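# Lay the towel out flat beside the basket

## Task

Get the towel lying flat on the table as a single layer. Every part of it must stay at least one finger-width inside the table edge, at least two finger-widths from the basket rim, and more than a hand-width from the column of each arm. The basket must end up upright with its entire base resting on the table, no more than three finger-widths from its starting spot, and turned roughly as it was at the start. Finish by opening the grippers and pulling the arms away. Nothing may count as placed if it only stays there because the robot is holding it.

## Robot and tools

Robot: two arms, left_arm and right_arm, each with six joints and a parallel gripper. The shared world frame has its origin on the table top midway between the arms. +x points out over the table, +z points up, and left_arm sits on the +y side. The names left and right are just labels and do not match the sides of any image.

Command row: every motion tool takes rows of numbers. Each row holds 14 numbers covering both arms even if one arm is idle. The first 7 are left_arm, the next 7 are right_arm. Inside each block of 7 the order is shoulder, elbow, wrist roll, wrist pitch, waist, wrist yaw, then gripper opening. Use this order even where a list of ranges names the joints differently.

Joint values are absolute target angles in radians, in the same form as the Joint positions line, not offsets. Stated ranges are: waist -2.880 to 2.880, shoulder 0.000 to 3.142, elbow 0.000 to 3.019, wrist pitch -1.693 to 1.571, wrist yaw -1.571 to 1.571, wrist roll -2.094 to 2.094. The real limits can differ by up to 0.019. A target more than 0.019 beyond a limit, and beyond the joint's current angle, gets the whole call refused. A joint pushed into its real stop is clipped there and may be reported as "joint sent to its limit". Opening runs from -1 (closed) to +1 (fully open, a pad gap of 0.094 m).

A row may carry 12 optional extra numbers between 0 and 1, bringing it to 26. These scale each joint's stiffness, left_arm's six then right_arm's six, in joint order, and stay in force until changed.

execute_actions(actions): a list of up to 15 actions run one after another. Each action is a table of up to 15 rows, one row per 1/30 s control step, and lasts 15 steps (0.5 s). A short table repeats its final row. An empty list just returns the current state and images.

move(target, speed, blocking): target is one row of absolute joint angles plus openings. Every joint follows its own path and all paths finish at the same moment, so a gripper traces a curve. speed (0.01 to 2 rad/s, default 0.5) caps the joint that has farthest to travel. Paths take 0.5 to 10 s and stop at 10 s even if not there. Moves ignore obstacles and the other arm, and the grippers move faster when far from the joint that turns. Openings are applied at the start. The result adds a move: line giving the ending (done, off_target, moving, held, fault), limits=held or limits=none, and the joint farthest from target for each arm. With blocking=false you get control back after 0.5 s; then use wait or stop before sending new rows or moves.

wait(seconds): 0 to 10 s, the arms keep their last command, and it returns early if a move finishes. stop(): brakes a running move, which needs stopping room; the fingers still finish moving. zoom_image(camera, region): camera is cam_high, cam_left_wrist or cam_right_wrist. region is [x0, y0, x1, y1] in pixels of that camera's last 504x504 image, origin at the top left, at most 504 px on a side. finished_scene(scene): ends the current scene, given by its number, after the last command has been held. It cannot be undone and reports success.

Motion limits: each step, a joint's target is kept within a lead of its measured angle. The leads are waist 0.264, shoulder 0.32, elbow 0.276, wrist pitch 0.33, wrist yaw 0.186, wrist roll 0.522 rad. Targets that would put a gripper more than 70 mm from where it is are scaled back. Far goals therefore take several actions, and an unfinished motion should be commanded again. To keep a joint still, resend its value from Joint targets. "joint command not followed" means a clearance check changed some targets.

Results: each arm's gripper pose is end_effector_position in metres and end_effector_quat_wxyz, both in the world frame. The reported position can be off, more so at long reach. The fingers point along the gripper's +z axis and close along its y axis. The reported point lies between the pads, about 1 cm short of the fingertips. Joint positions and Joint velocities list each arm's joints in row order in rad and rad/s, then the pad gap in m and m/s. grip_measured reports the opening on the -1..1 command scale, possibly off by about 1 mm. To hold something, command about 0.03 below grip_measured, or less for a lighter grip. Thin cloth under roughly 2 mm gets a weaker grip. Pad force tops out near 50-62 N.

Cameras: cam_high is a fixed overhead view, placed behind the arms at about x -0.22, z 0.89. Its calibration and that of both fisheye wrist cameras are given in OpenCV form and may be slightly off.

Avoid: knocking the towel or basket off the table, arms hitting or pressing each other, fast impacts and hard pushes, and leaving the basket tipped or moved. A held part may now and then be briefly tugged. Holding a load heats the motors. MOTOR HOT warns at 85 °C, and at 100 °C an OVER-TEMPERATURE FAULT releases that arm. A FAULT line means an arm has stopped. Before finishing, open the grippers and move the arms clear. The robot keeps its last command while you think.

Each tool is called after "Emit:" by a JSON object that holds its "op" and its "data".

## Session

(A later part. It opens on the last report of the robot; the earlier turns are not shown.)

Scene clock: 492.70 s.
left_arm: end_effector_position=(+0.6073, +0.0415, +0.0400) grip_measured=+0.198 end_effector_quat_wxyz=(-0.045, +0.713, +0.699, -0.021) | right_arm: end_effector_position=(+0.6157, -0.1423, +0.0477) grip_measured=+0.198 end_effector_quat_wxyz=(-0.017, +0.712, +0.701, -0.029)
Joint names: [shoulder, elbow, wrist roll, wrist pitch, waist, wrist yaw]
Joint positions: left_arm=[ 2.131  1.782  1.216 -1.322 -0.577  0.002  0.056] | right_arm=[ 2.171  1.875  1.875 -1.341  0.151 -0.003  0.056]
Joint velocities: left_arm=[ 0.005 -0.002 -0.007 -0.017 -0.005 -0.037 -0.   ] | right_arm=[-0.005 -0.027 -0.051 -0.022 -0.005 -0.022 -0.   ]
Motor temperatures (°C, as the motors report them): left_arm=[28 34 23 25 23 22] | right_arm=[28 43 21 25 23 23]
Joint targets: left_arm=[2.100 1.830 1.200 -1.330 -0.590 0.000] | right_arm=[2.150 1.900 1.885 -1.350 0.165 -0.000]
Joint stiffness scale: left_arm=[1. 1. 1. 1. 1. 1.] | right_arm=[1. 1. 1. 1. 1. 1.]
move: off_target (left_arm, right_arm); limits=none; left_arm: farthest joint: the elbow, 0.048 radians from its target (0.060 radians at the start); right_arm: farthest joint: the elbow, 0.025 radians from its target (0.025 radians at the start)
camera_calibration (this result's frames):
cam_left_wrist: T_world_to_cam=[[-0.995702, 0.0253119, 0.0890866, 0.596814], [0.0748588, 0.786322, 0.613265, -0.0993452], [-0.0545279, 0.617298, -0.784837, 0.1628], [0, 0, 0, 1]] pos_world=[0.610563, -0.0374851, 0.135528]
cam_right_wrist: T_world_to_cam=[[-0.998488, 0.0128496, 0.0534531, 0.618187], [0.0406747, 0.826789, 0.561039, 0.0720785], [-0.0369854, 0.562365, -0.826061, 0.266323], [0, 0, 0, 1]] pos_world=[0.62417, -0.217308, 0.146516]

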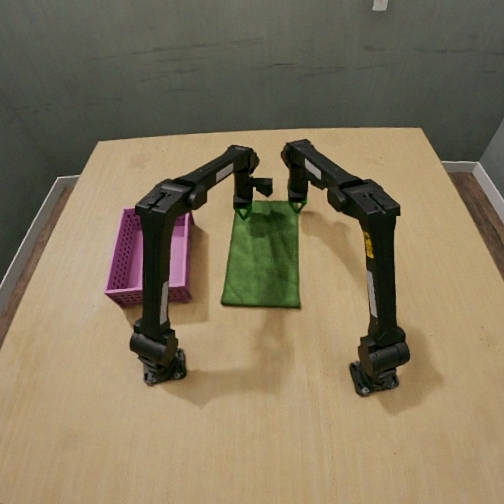

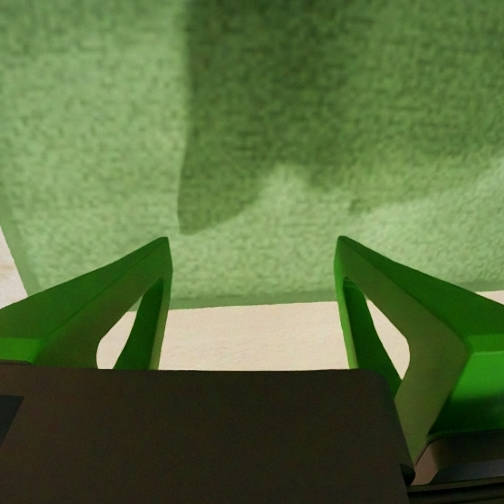

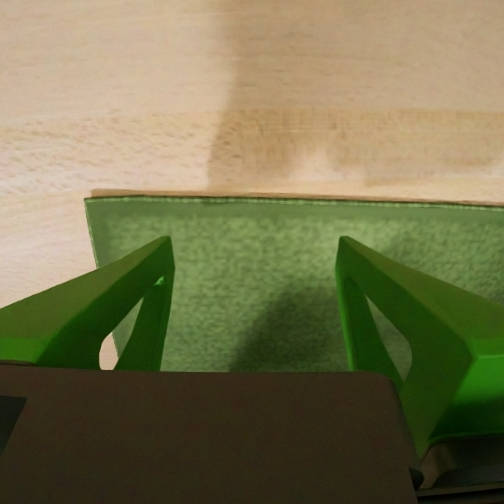

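Emit:
{"op": "move", "data": {"target": [2.18,2.06,1.22,-1.4,-0.545,0,0.2,2.22,2.11,1.87,-1.41,0.15,0,0.2]}}

Emit:
{"op": "move", "data": {"target": [2.33,2.03,1.22,-1.36,-0.545,0,0.2,2.36,2.08,1.87,-1.37,0.15,0,0.2], "speed": 0.2}}

Emit:
{"op": "move", "data": {"target": [2.33,2.03,1.22,-1.36,-0.545,0,-1,2.36,2.08,1.87,-1.37,0.15,0,-1]}}

Scene clock: 497.77 s.
left_arm: end_effector_position=(+0.6694, +0.0328, +0.1039) grip_measured=+0.198 end_effector_quat_wxyz=(+0.015, +0.707, +0.707, +0.005) | right_arm: end_effector_position=(+0.6615, -0.1287, +0.1045) grip_measured=+0.198 end_effector_quat_wxyz=(+0.009, +0.712, +0.701, +0.020)
Joint names: [shoulder, elbow, wrist roll, wrist pitch, waist, wrist yaw]
Joint positions: left_arm=[ 2.167  2.02   1.216 -1.393 -0.556  0.002  0.056] | right_arm=[ 2.196  2.071  1.875 -1.401  0.151 -0.003  0.056]
Joint velocities: left_arm=[ 0.005 -0.002  0.022  0.027 -0.005  0.051 -0.001] | right_arm=[-0.005 -0.002 -0.066  0.002 -0.015 -0.022  0.   ]
Motor temperatures (°C, as the motors report them): left_arm=[28 34 23 25 23 22] | right_arm=[29 43 21 25 23 23]
Joint targets: left_arm=[2.180 2.060 1.220 -1.400 -0.545 0.000] | right_arm=[2.220 2.110 1.870 -1.410 0.150 -0.000]
Joint stiffness scale: left_arm=[1. 1. 1. 1. 1. 1.] | right_arm=[1. 1. 1. 1. 1. 1.]
move: off_target (left_arm, right_arm); limits=none; left_arm: farthest joint: the elbow, 0.040 radians from its target (0.278 radians at the start); right_arm: farthest joint: the elbow, 0.039 radians from its target (0.235 radians at the start)
camera_calibration (this result's frames):
cam_left_wrist: T_world_to_cam=[[-0.999419, 0.00491383, -0.0337387, 0.669149], [-0.0155554, 0.814848, 0.579466, -0.0732368], [0.0303393, 0.579654, -0.814298, 0.169203], [0, 0, 0, 1]] pos_world=[0.662487, -0.0416902, 0.202796]
cam_right_wrist: T_world_to_cam=[[-0.998518, 0.0128405, -0.0528802, 0.671825], [-0.0207439, 0.808568, 0.588038, 0.0625812], [0.0503079, 0.588263, -0.807103, 0.250903], [0, 0, 0, 1]] pos_world=[0.659506, -0.206824, 0.20123]

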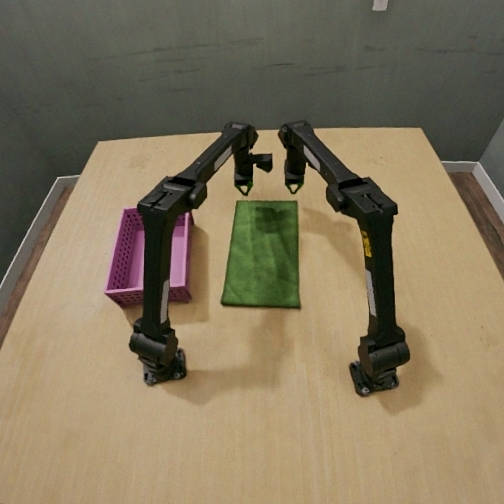

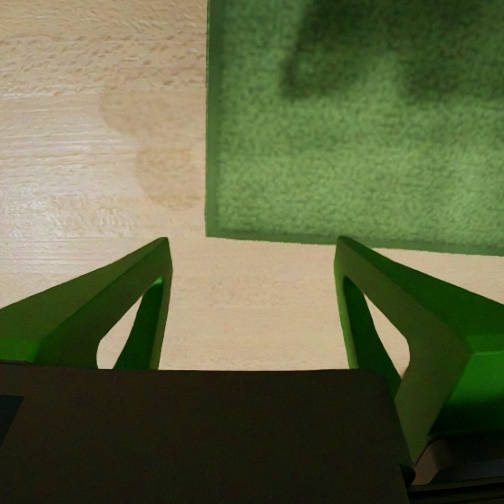

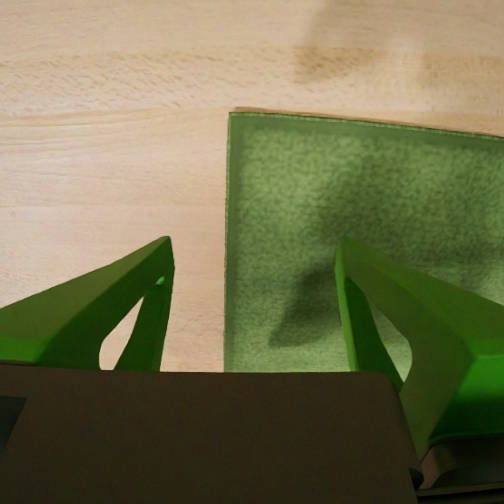

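Scene clock: 498.93 s.
left_arm: end_effector_position=(+0.6661, +0.0343, +0.0253) grip_measured=+0.198 end_effector_quat_wxyz=(-0.031, +0.706, +0.707, -0.015) | right_arm: end_effector_position=(+0.6590, -0.1295, +0.0211) grip_measured=+0.198 end_effector_quat_wxyz=(-0.015, +0.712, +0.701, -0.024)
Joint names: [shoulder, elbow, wrist roll, wrist pitch, waist, wrist yaw]
Joint positions: left_arm=[ 2.286  2.017  1.216 -1.371 -0.556  0.001  0.056] | right_arm=[ 2.321  2.071  1.875 -1.377  0.151 -0.003  0.056]
Joint velocities: left_arm=[-0.005  0.002 -0.007  0.022 -0.005 -0.051 -0.002] | right_arm=[-0.015 -0.012  0.022  0.002 -0.005 -0.051 -0.   ]
Motor temperatures (°C, as the motors report them): left_arm=[28 34 23 25 23 22] | right_arm=[29 43 21 25 23 23]
Joint targets: left_arm=[2.330 2.030 1.220 -1.360 -0.545 0.000] | right_arm=[2.360 2.080 1.870 -1.370 0.150 0.000]
Joint stiffness scale: left_arm=[1. 1. 1. 1. 1. 1.] | right_arm=[1. 1. 1. 1. 1. 1.]
move: off_target (left_arm, right_arm); limits=none; left_arm: farthest joint: the shoulder, 0.044 radians from its target (0.163 radians at the start); right_arm: farthest joint: the shoulder, 0.039 radians from its target (0.164 radians at the start)
camera_calibration (this result's frames):
cam_left_wrist: T_world_to_cam=[[-0.99819, 0.00446752, 0.0599782, 0.659971], [0.0400509, 0.793343, 0.607455, -0.0659731], [-0.0448695, 0.608758, -0.792086, 0.152938], [0, 0, 0, 1]] pos_world=[0.668281, -0.043711, 0.121632]
cam_right_wrist: T_world_to_cam=[[-0.998956, 0.0127065, 0.0438797, 0.663127], [0.0352481, 0.825409, 0.563433, 0.078026], [-0.0290594, 0.564392, -0.824995, 0.233802], [0, 0, 0, 1]] pos_world=[0.666478, -0.204785, 0.119825]

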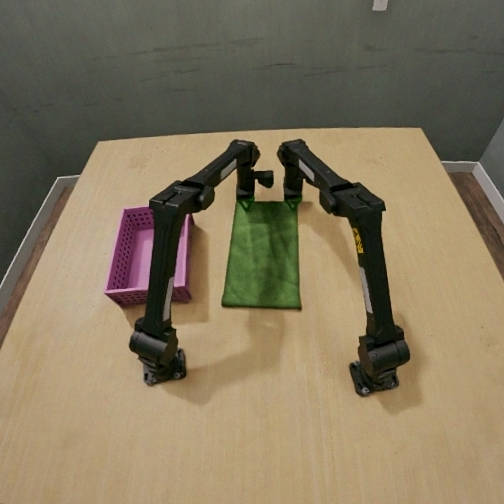

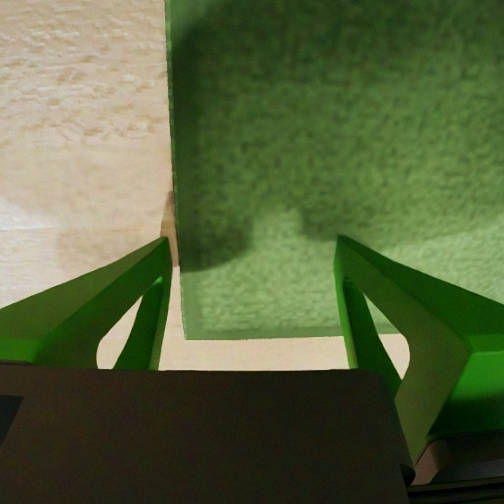

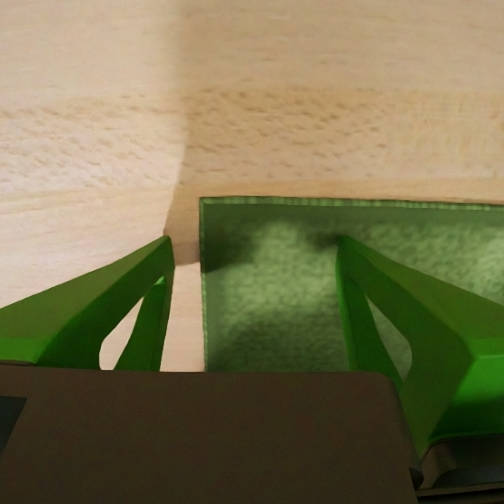

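Scene clock: 499.63 s.
left_arm: end_effector_position=(+0.6657, +0.0344, +0.0250) grip_measured=-0.965 end_effector_quat_wxyz=(-0.032, +0.706, +0.707, -0.015) | right_arm: end_effector_position=(+0.6590, -0.1295, +0.0211) grip_measured=-0.942 end_effector_quat_wxyz=(-0.015, +0.712, +0.701, -0.024)
Joint names: [shoulder, elbow, wrist roll, wrist pitch, waist, wrist yaw]
Joint positions: left_arm=[ 2.286  2.016  1.216 -1.372 -0.556  0.001  0.002] | right_arm=[ 2.321  2.071  1.875 -1.377  0.151 -0.003  0.003]
Joint velocities: left_arm=[-0.005 -0.012  0.037  0.007 -0.015 -0.066 -0.001] | right_arm=[ 0.005 -0.002 -0.007 -0.002 -0.005 -0.037 -0.001]
Motor temperatures (°C, as the motors report them): left_arm=[28 34 23 25 23 22] | right_arm=[29 43 21 25 23 23]
Joint targets: left_arm=[2.330 2.030 1.220 -1.360 -0.545 -0.000] | right_arm=[2.360 2.080 1.870 -1.370 0.150 0.000]
Joint stiffness scale: left_arm=[1. 1. 1. 1. 1. 1.] | right_arm=[1. 1. 1. 1. 1. 1.]
move: off_target (left_arm, right_arm); limits=none; left_arm: farthest joint: the shoulder, 0.044 radians from its target (0.044 radians at the start); right_arm: farthest joint: the shoulder, 0.039 radians from its target (0.039 radians at the start)
camera_calibration (this result's frames):
cam_left_wrist: T_world_to_cam=[[-0.998125, 0.00444352, 0.0610515, 0.659582], [0.0407031, 0.793102, 0.607727, -0.0663322], [-0.0457197, 0.609072, -0.791796, 0.153188], [0, 0, 0, 1]] pos_world=[0.668048, -0.0436251, 0.121337]
cam_right_wrist: T_world_to_cam=[[-0.998956, 0.0127065, 0.0438797, 0.663127], [0.0352481, 0.825409, 0.563433, 0.078026], [-0.0290594, 0.564392, -0.824995, 0.233802], [0, 0, 0, 1]] pos_world=[0.666478, -0.204785, 0.119825]

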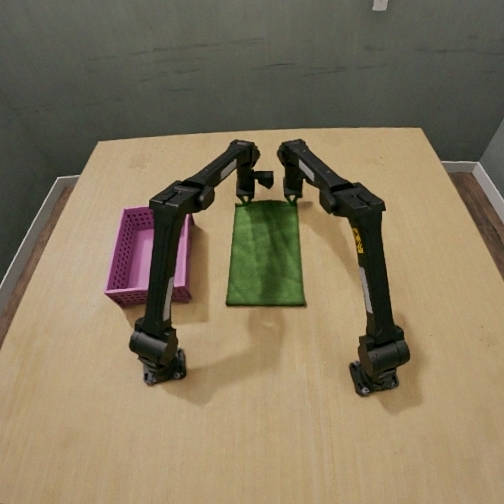

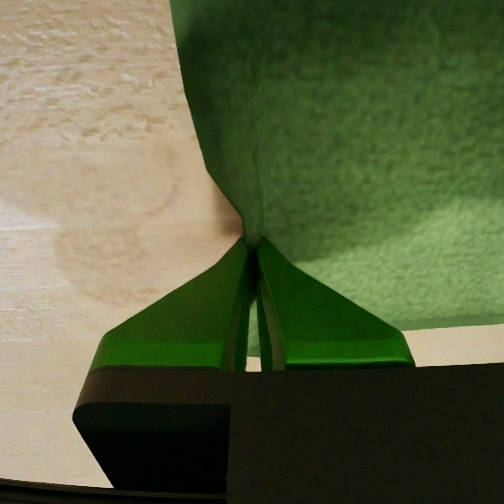

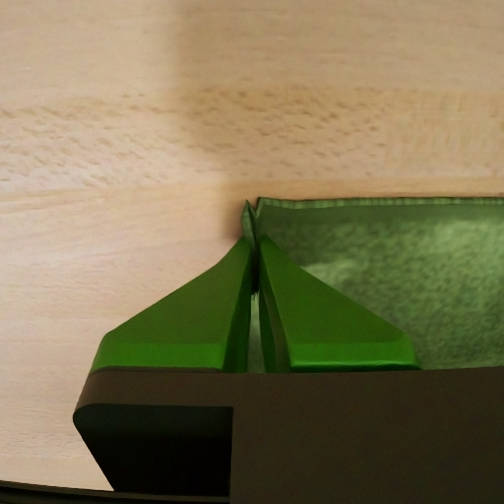

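Emit:
{"op": "move", "data": {"target": [1.42,1.93,1.2,-1.0,-0.59,0,-1,1.51,2.03,1.92,-1.01,0.205,0,-1], "speed": 0.35}}

Emit:
{"op": "move", "data": {"target": [1.273,1.46,1.06,-1.37,-0.72,0,-1,1.352,1.53,2.03,-1.37,0.32,0,-1], "speed": 0.3}}

Emit:
{"op": "move", "data": {"target": [1.14,0.61,0.54,-1.02,-1.24,0,-1,1.185,0.645,2.09,-1.01,0.76,0,-1], "speed": 0.3}}

Emit:
{"op": "move", "data": {"target": [1.14,0.61,0.54,-1.02,-1.24,0,0.5,1.185,0.645,2.09,-1.01,0.76,0,0.5]}}

Emit:
{"op": "move", "data": {"target": [0.9,0.8,0.54,-1.3,-1.2,0,0.5,0.95,0.85,2.0,-1.3,0.7,0,0.5]}}

Emit:
{"op": "zoom_image", "data": {"camera": "cam_high", "region": [170,170,370,370]}}

Scene clock: 510.27 s.
left_arm: end_effector_position=(+0.5742, +0.0521, +0.5779) grip_measured=-0.964 end_effector_quat_wxyz=(+0.461, +0.618, +0.603, +0.204) | right_arm: end_effector_position=(+0.5799, -0.1230, +0.5814) grip_measured=-0.942 end_effector_quat_wxyz=(+0.218, +0.611, +0.609, +0.456)
Joint names: [shoulder, elbow, wrist roll, wrist pitch, waist, wrist yaw]
Joint positions: left_arm=[ 1.418  1.92   1.216 -1.016 -0.582  0.001  0.002] | right_arm=[ 1.508  2.025  1.91  -1.027  0.198 -0.003  0.003]
Joint velocities: left_arm=[ 0.005  0.007  0.022 -0.002  0.005 -0.037 -0.   ] | right_arm=[-0.005 -0.012 -0.022  0.007  0.015 -0.022  0.   ]
Motor temperatures (°C, as the motors report them): left_arm=[28 34 23 25 23 22] | right_arm=[29 42 21 25 23 23]
Joint targets: left_arm=[1.420 1.930 1.200 -1.000 -0.590 -0.000] | right_arm=[1.510 2.030 1.920 -1.010 0.205 0.000]
Joint stiffness scale: left_arm=[1. 1. 1. 1. 1. 1.] | right_arm=[1. 1. 1. 1. 1. 1.]
move: done; limits=none; left_arm: farthest joint: the wrist pitch, 0.016 radians from its target (0.372 radians at the start); right_arm: farthest joint: the wrist pitch, 0.017 radians from its target (0.367 radians at the start)
camera_calibration (this result's frames):
cam_left_wrist: T_world_to_cam=[[-0.551803, -0.147693, -0.820792, 0.795648], [-0.322721, 0.945334, 0.0468561, 0.112241], [0.769002, 0.290742, -0.569302, -0.00383878], [0, 0, 0, 1]] pos_world=[0.478216, 0.0125232, 0.645617]
cam_right_wrist: T_world_to_cam=[[-0.535054, 0.162239, -0.829093, 0.816368], [-0.609139, 0.60592, 0.511675, 0.136564], [0.585378, 0.778807, -0.225373, 0.0114775], [0, 0, 0, 1]] pos_world=[0.513269, -0.224132, 0.609555]

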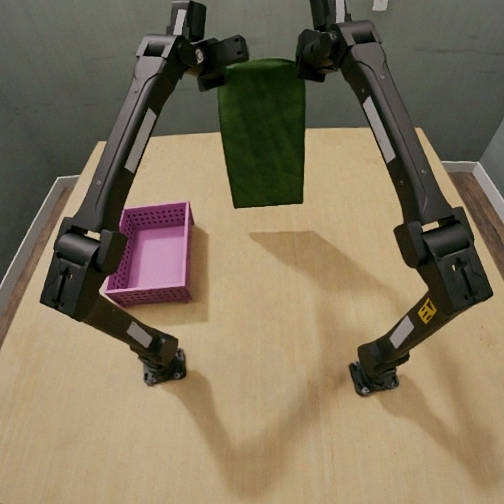

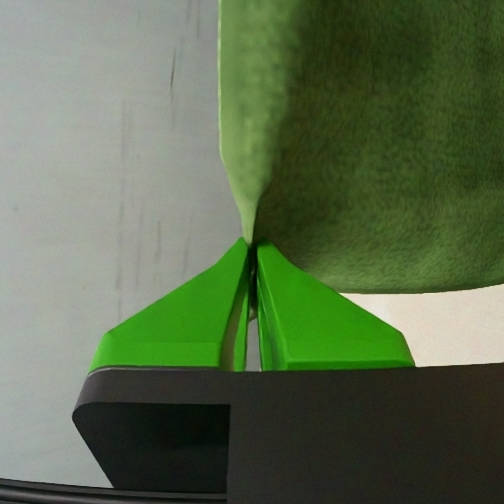

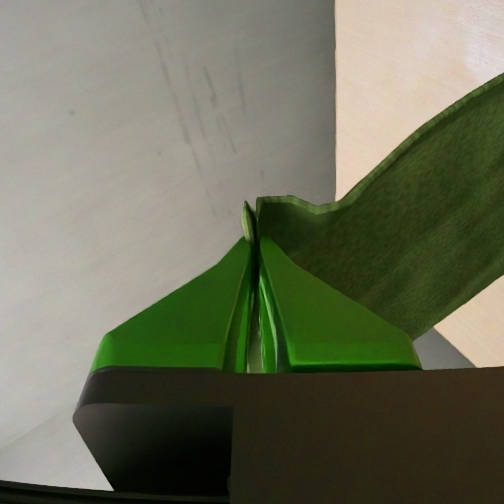

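Scene clock: 512.47 s.
left_arm: end_effector_position=(+0.4270, +0.0502, +0.3413) grip_measured=-0.965 end_effector_quat_wxyz=(+0.171, +0.700, +0.692, +0.049) | right_arm: end_effector_position=(+0.4333, -0.1196, +0.3422) grip_measured=-0.942 end_effector_quat_wxyz=(+0.058, +0.698, +0.694, +0.168)
Joint names: [shoulder, elbow, wrist roll, wrist pitch, waist, wrist yaw]
Joint positions: left_arm=[ 1.296  1.448  1.076 -1.365 -0.707  0.001  0.002] | right_arm=[ 1.373  1.524  2.02  -1.363  0.306 -0.003  0.003]
Joint velocities: left_arm=[-0.015 -0.002  0.037  0.002 -0.005 -0.037  0.   ] | right_arm=[-0.005 -0.002  0.007  0.002 -0.005  0.007 -0.001]
Motor temperatures (°C, as the motors report them): left_arm=[28 34 23 25 23 22] | right_arm=[29 42 21 25 23 23]
Joint targets: left_arm=[1.273 1.460 1.060 -1.370 -0.720 0.000] | right_arm=[1.352 1.530 2.030 -1.370 0.320 -0.000]
Joint stiffness scale: left_arm=[1. 1. 1. 1. 1. 1.] | right_arm=[1. 1. 1. 1. 1. 1.]
move: off_target (left_arm, right_arm); limits=none; left_arm: farthest joint: the shoulder, 0.023 radians from its target (0.145 radians at the start); right_arm: farthest joint: the shoulder, 0.021 radians from its target (0.156 radians at the start)
camera_calibration (this result's frames):
cam_left_wrist: T_world_to_cam=[[-0.949343, -0.0106353, -0.314063, 0.509899], [-0.148255, 0.896367, 0.417788, -0.121041], [0.277072, 0.443185, -0.852536, 0.274279], [0, 0, 0, 1]] pos_world=[0.390128, -0.0076364, 0.444542]
cam_right_wrist: T_world_to_cam=[[-0.945042, 0.028585, -0.325697, 0.52852], [-0.206566, 0.719962, 0.662559, -0.0448996], [0.253429, 0.693424, -0.67449, 0.328012], [0, 0, 0, 1]] pos_world=[0.407071, -0.210234, 0.423127]

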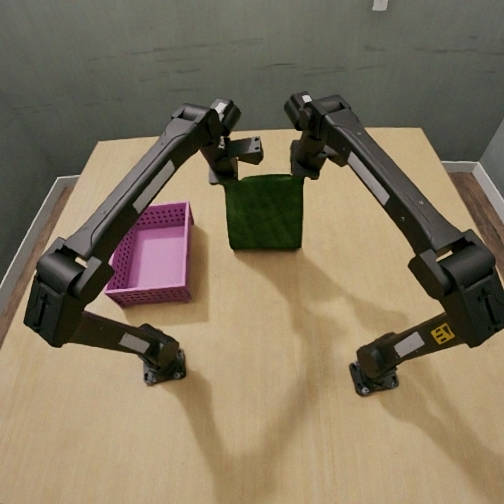

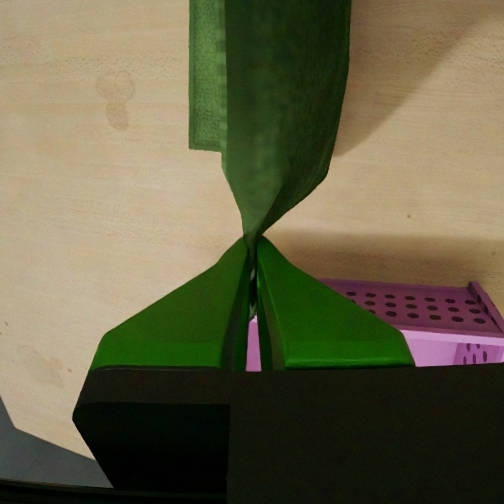

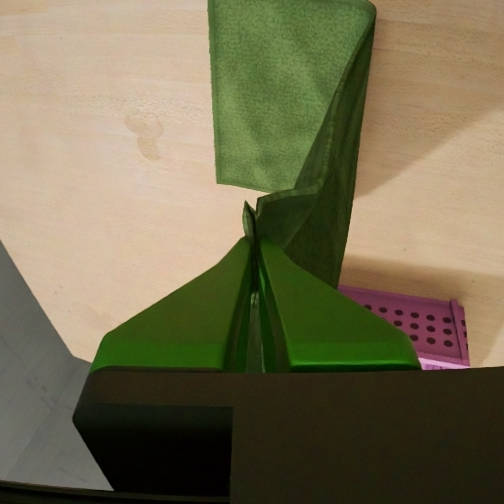

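Scene clock: 516.00 s.
left_arm: end_effector_position=(+0.1757, +0.0394, +0.0673) grip_measured=-0.965 end_effector_quat_wxyz=(+0.023, +0.708, +0.706, -0.003) | right_arm: end_effector_position=(+0.2922, -0.0704, +0.1683) grip_measured=-0.942 end_effector_quat_wxyz=(-0.012, +0.616, +0.786, +0.051)
Joint names: [shoulder, elbow, wrist roll, wrist pitch, waist, wrist yaw]
Joint positions: left_arm=[ 1.141  0.619  0.552 -1.004 -1.223 -0.005  0.002] | right_arm=[ 1.322  1.054  2.032 -1.207  0.563 -0.044  0.003]
Joint velocities: left_arm=[-0.034  0.007 -0.022  0.012 -0.005  0.007 -0.   ] | right_arm=[-0.005 -0.007  0.037 -0.022 -0.005  0.007  0.   ]
Motor temperatures (°C, as the motors report them): left_arm=[28 34 23 25 23 22] | right_arm=[29 43 21 25 23 23]
Joint targets: left_arm=[1.140 0.610 0.540 -1.020 -1.240 0.000] | right_arm=[1.319 1.085 2.032 -1.205 0.531 -0.027]
Joint stiffness scale: left_arm=[1. 1. 1. 1. 1. 1.] | right_arm=[1. 1. 1. 1. 1. 1.]
move: held (right_arm); limits=held; held on 70 of 106 steps (right_arm), including the last (right_arm); left_arm: farthest joint: the waist, 0.017 radians from its target (0.533 radians at the start); right_arm: farthest joint: the elbow, 0.409 radians from its target (0.879 radians at the start)
joint command not followed: on one or more control steps a check withheld the commanded joint targets of the right arm, and it was not sent them on those steps. On the call's last step the targets were still withheld.
cause: the commanded joint targets would bring a part of the robot too close to another arm (this arm's wrist (the part past the wrist pitch) and the other arm's wrist (the part past the wrist pitch)); next, command targets that bring no part of the robot closer to that arm.
camera_calibration (this result's frames):
cam_left_wrist: T_world_to_cam=[[-0.999407, 0.00851588, -0.0333607, 0.174245], [-0.0116413, 0.828289, 0.56018, -0.0650449], [0.0324027, 0.560237, -0.827699, 0.151791], [0, 0, 0, 1]] pos_world=[0.168466, -0.0326469, 0.167887]
cam_right_wrist: T_world_to_cam=[[-0.968338, -0.237513, -0.076873, 0.283335], [-0.230783, 0.734271, 0.638424, 0.0179422], [-0.0951879, 0.635951, -0.765837, 0.325645], [0, 0, 0, 1]] pos_world=[0.309502, -0.152973, 0.259717]

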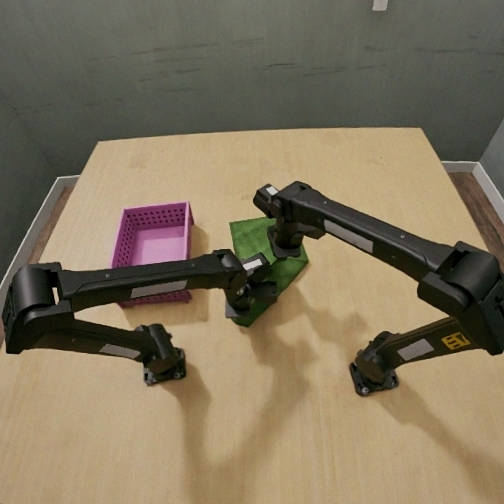

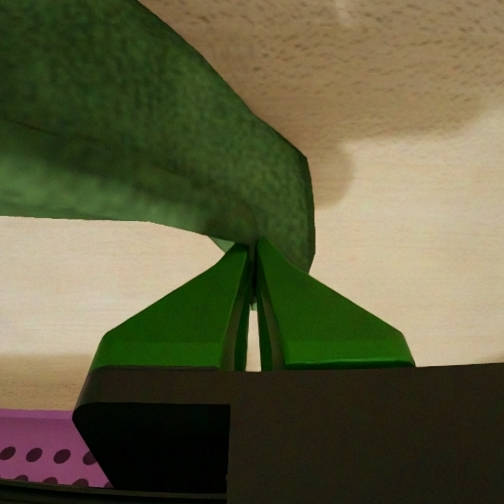

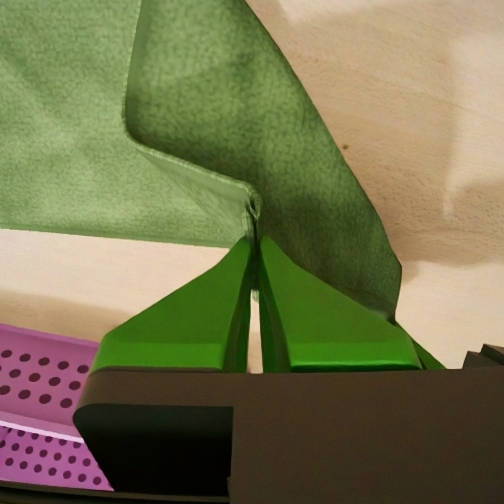

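Scene clock: 517.13 s.
left_arm: end_effector_position=(+0.1708, +0.0462, +0.0624) grip_measured=+0.498 end_effector_quat_wxyz=(+0.011, +0.708, +0.706, -0.001) | right_arm: end_effector_position=(+0.2194, -0.0947, +0.0987) grip_measured=+0.498 end_effector_quat_wxyz=(-0.011, +0.584, +0.811, +0.005)
Joint names: [shoulder, elbow, wrist roll, wrist pitch, waist, wrist yaw]
Joint positions: left_arm=[ 1.141  0.605  0.552 -1.013 -1.224 -0.003  0.07 ] | right_arm=[ 1.263  0.809  2.05  -1.11   0.664 -0.023  0.07 ]
Joint velocities: left_arm=[-0.015  0.017  0.037 -0.017  0.005  0.037  0.   ] | right_arm=[-0.015  0.017  0.051 -0.022 -0.005 -0.022  0.001]
Motor temperatures (°C, as the motors report them): left_arm=[28 34 23 25 23 22] | right_arm=[28 43 21 25 23 23]
Joint targets: left_arm=[1.140 0.610 0.540 -1.020 -1.240 -0.000] | right_arm=[1.266 0.824 2.049 -1.110 0.659 -0.023]
Joint stiffness scale: left_arm=[1. 1. 1. 1. 1. 1.] | right_arm=[1. 1. 1. 1. 1. 1.]
move: held (right_arm); limits=held; held on 17 of 34 steps (right_arm), including the last (right_arm); left_arm: farthest joint: the waist, 0.016 radians from its target (0.017 radians at the start); right_arm: farthest joint: the elbow, 0.164 radians from its target (0.409 radians at the start)
joint command not followed: on one or more control steps a check withheld the commanded joint targets of the right arm, and it was not sent them on those steps. On the call's last step the targets were still withheld.
cause: the commanded joint targets would bring a part of the robot too close to another arm (this arm's wrist (the part past the wrist pitch) and the other arm's wrist (the part past the wrist pitch)); next, command targets that bring no part of the robot closer to that arm.
camera_calibration (this result's frames):
cam_left_wrist: T_world_to_cam=[[-0.999755, 0.010216, -0.0196274, 0.168263], [-0.0029426, 0.817772, 0.575534, -0.0699688], [0.0219304, 0.575451, -0.817542, 0.144587], [0, 0, 0, 1]] pos_world=[0.164845, -0.0277033, 0.161778]
cam_right_wrist: T_world_to_cam=[[-0.947486, -0.319724, -0.0067936, 0.182401], [-0.260859, 0.760405, 0.594757, 0.0768292], [-0.184992, 0.565297, -0.803877, 0.297585], [0, 0, 0, 1]] pos_world=[0.247915, -0.168327, 0.194766]

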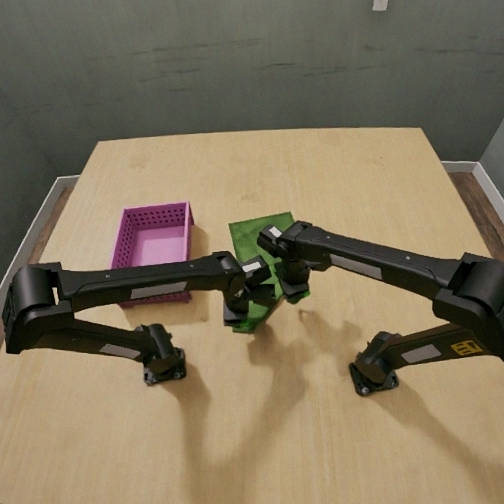

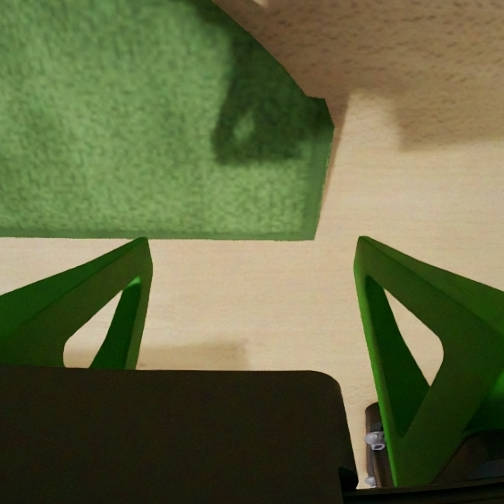

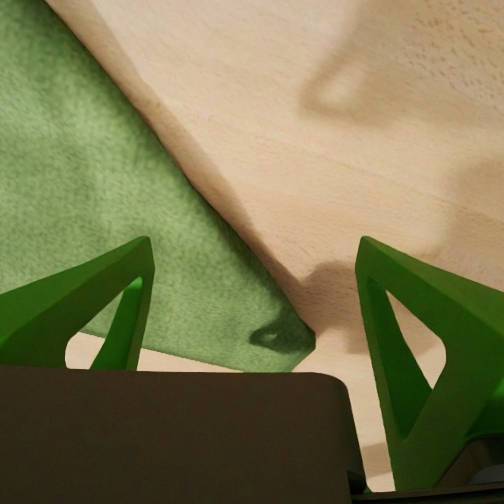

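Scene clock: 518.27 s.
left_arm: end_effector_position=(+0.1678, +0.0554, +0.1714) grip_measured=+0.498 end_effector_quat_wxyz=(+0.066, +0.704, +0.707, -0.014) | right_arm: end_effector_position=(+0.1843, -0.1277, +0.1810) grip_measured=+0.498 end_effector_quat_wxyz=(+0.008, +0.559, +0.826, +0.069)
Joint names: [shoulder, elbow, wrist roll, wrist pitch, waist, wrist yaw]
Joint positions: left_arm=[ 0.898  0.756  0.552 -1.293 -1.215 -0.002  0.07 ] | right_arm=[ 0.949  0.809  2.011 -1.292  0.684 -0.005  0.07 ]
Joint velocities: left_arm=[ 0.005  0.002 -0.007 -0.007 -0.005  0.007 -0.   ] | right_arm=[ 0.005  0.002  0.066 -0.017 -0.024  0.037  0.   ]
Motor temperatures (°C, as the motors report them): left_arm=[28 34 23 25 23 22] | right_arm=[28 43 21 25 23 23]
Joint targets: left_arm=[0.900 0.800 0.540 -1.300 -1.200 0.000] | right_arm=[0.950 0.850 2.000 -1.300 0.700 -0.000]
Joint stiffness scale: left_arm=[1. 1. 1. 1. 1. 1.] | right_arm=[1. 1. 1. 1. 1. 1.]
move: off_target (left_arm, right_arm); limits=none; left_arm: farthest joint: the elbow, 0.044 radians from its target (0.195 radians at the start); right_arm: farthest joint: the elbow, 0.041 radians from its target (0.041 radians at the start)
camera_calibration (this result's frames):
cam_left_wrist: T_world_to_cam=[[-0.996879, -0.0036416, -0.0788655, 0.17773], [-0.0421685, 0.869068, 0.492891, -0.122326], [0.0667446, 0.494678, -0.866509, 0.233788], [0, 0, 0, 1]] pos_world=[0.156412, -0.00869298, 0.27689]
cam_right_wrist: T_world_to_cam=[[-0.920107, -0.367949, -0.134224, 0.151005], [-0.36755, 0.692769, 0.620466, 0.0501471], [-0.135313, 0.620229, -0.772662, 0.368099], [0, 0, 0, 1]] pos_world=[0.207181, -0.207484, 0.27357]

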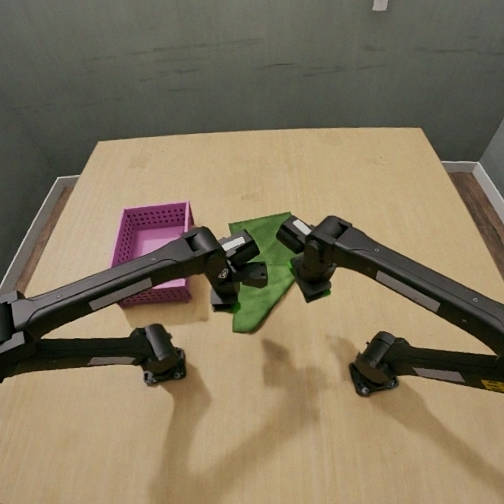

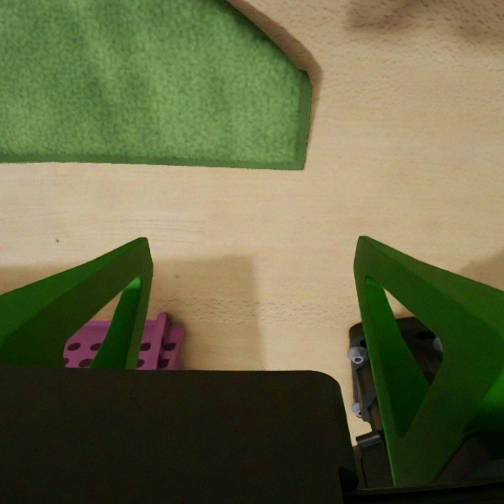

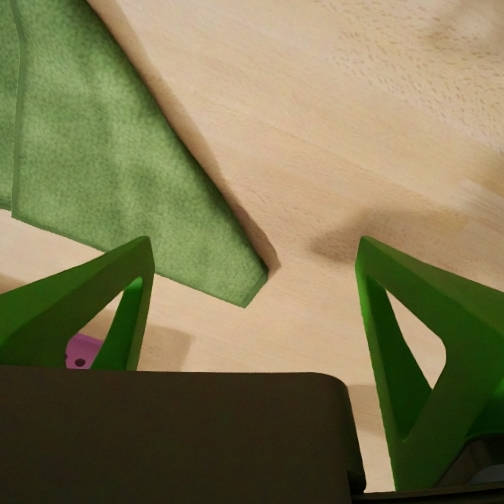

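Region (170, 170, 370, 370) of cam_high's 504x504 image, scaled by 2.520, with more detail than that image has.

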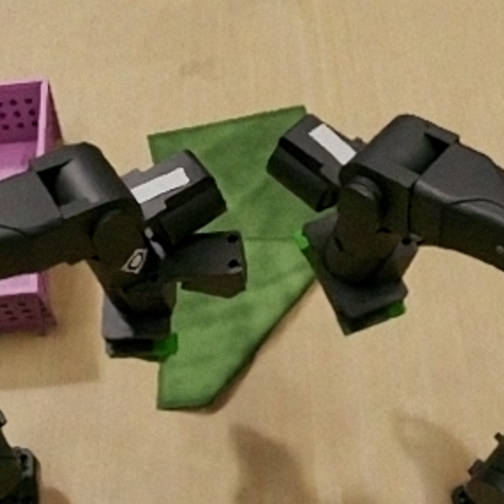

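Emit:
{"op": "move", "data": {"target": [0.6,1.1,0.5,-1.2,0.3,0,0.3,0.6,1.1,1,-1.2,-0.7,0,0.3], "speed": 0.8}}

Emit:
{"op": "zoom_image", "data": {"camera": "cam_high", "region": [170,170,370,370]}}

Scene clock: 523.53 s.
left_arm: end_effector_position=(+0.2725, +0.3952, +0.3968) grip_measured=+0.302 end_effector_quat_wxyz=(+0.343, +0.010, +0.920, +0.190) | right_arm: end_effector_position=(+0.2308, -0.4664, +0.3983) grip_measured=+0.302 end_effector_quat_wxyz=(+0.382, +0.648, +0.653, +0.090)
Joint names: [shoulder, elbow, wrist roll, wrist pitch, waist, wrist yaw]
Joint positions: left_arm=[ 0.601  1.052  0.516 -1.216  0.292 -0.002  0.061] | right_arm=[ 0.603  1.056  1.01  -1.216 -0.692 -0.003  0.061]
Joint velocities: left_arm=[ 0.015 -0.017 -0.007 -0.012  0.005  0.037  0.001] | right_arm=[-0.015 -0.007 -0.007 -0.017 -0.005 -0.007 -0.   ]
Motor temperatures (°C, as the motors report them): left_arm=[27 34 23 25 23 22] | right_arm=[27 44 21 25 23 23]
Joint targets: left_arm=[0.600 1.100 0.500 -1.200 0.300 0.000] | right_arm=[0.600 1.100 1.000 -1.200 -0.700 -0.000]
Joint stiffness scale: left_arm=[1. 1. 1. 1. 1. 1.] | right_arm=[1. 1. 1. 1. 1. 1.]
move: off_target (left_arm, right_arm); limits=none; left_arm: farthest joint: the elbow, 0.048 radians from its target (0.344 radians at the start); right_arm: farthest joint: the elbow, 0.044 radians from its target (0.291 radians at the start)
camera_calibration (this result's frames):
cam_left_wrist: T_world_to_cam=[[0.110613, -0.924684, -0.364313, 0.476611], [-0.992033, -0.0804869, -0.0969122, 0.343869], [0.0602908, 0.37213, -0.92622, 0.327894], [0, 0, 0, 1]] pos_world=[0.268641, 0.346372, 0.510663]
cam_right_wrist: T_world_to_cam=[[-0.770096, -0.151914, -0.619576, 0.357762], [-0.254174, 0.963878, 0.0795883, 0.482758], [0.585105, 0.21877, -0.780891, 0.402131], [0, 0, 0, 1]] pos_world=[0.162927, -0.498945, 0.49726]

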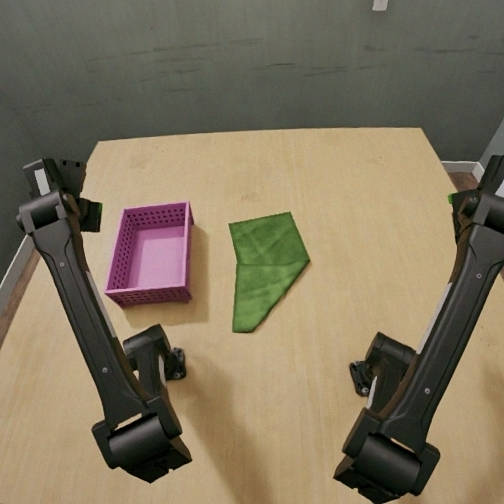

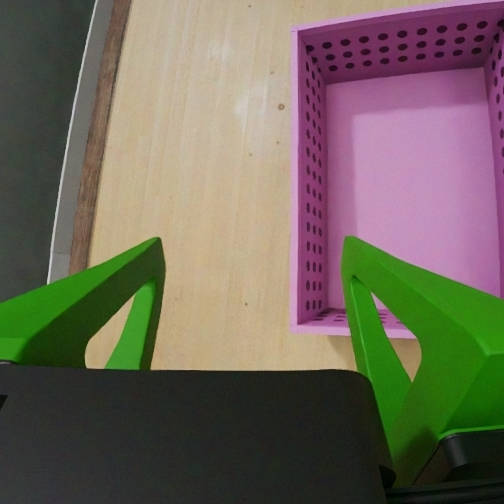

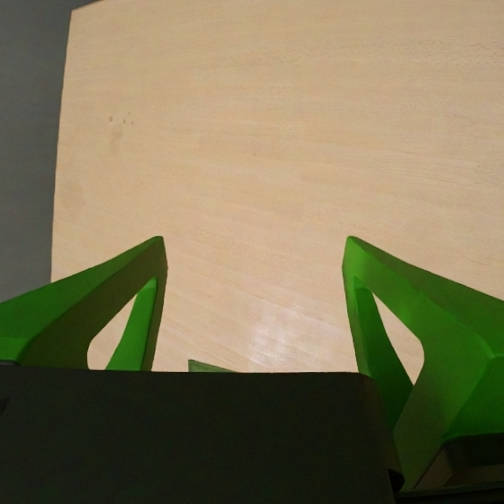

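Region (170, 170, 370, 370) of cam_high's 504x504 image, scaled by 2.520, with more detail than that image has.

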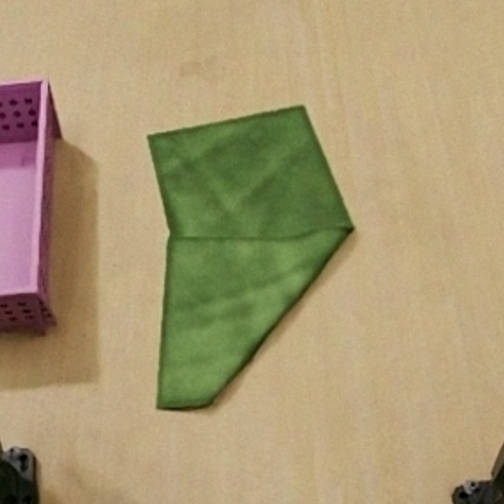

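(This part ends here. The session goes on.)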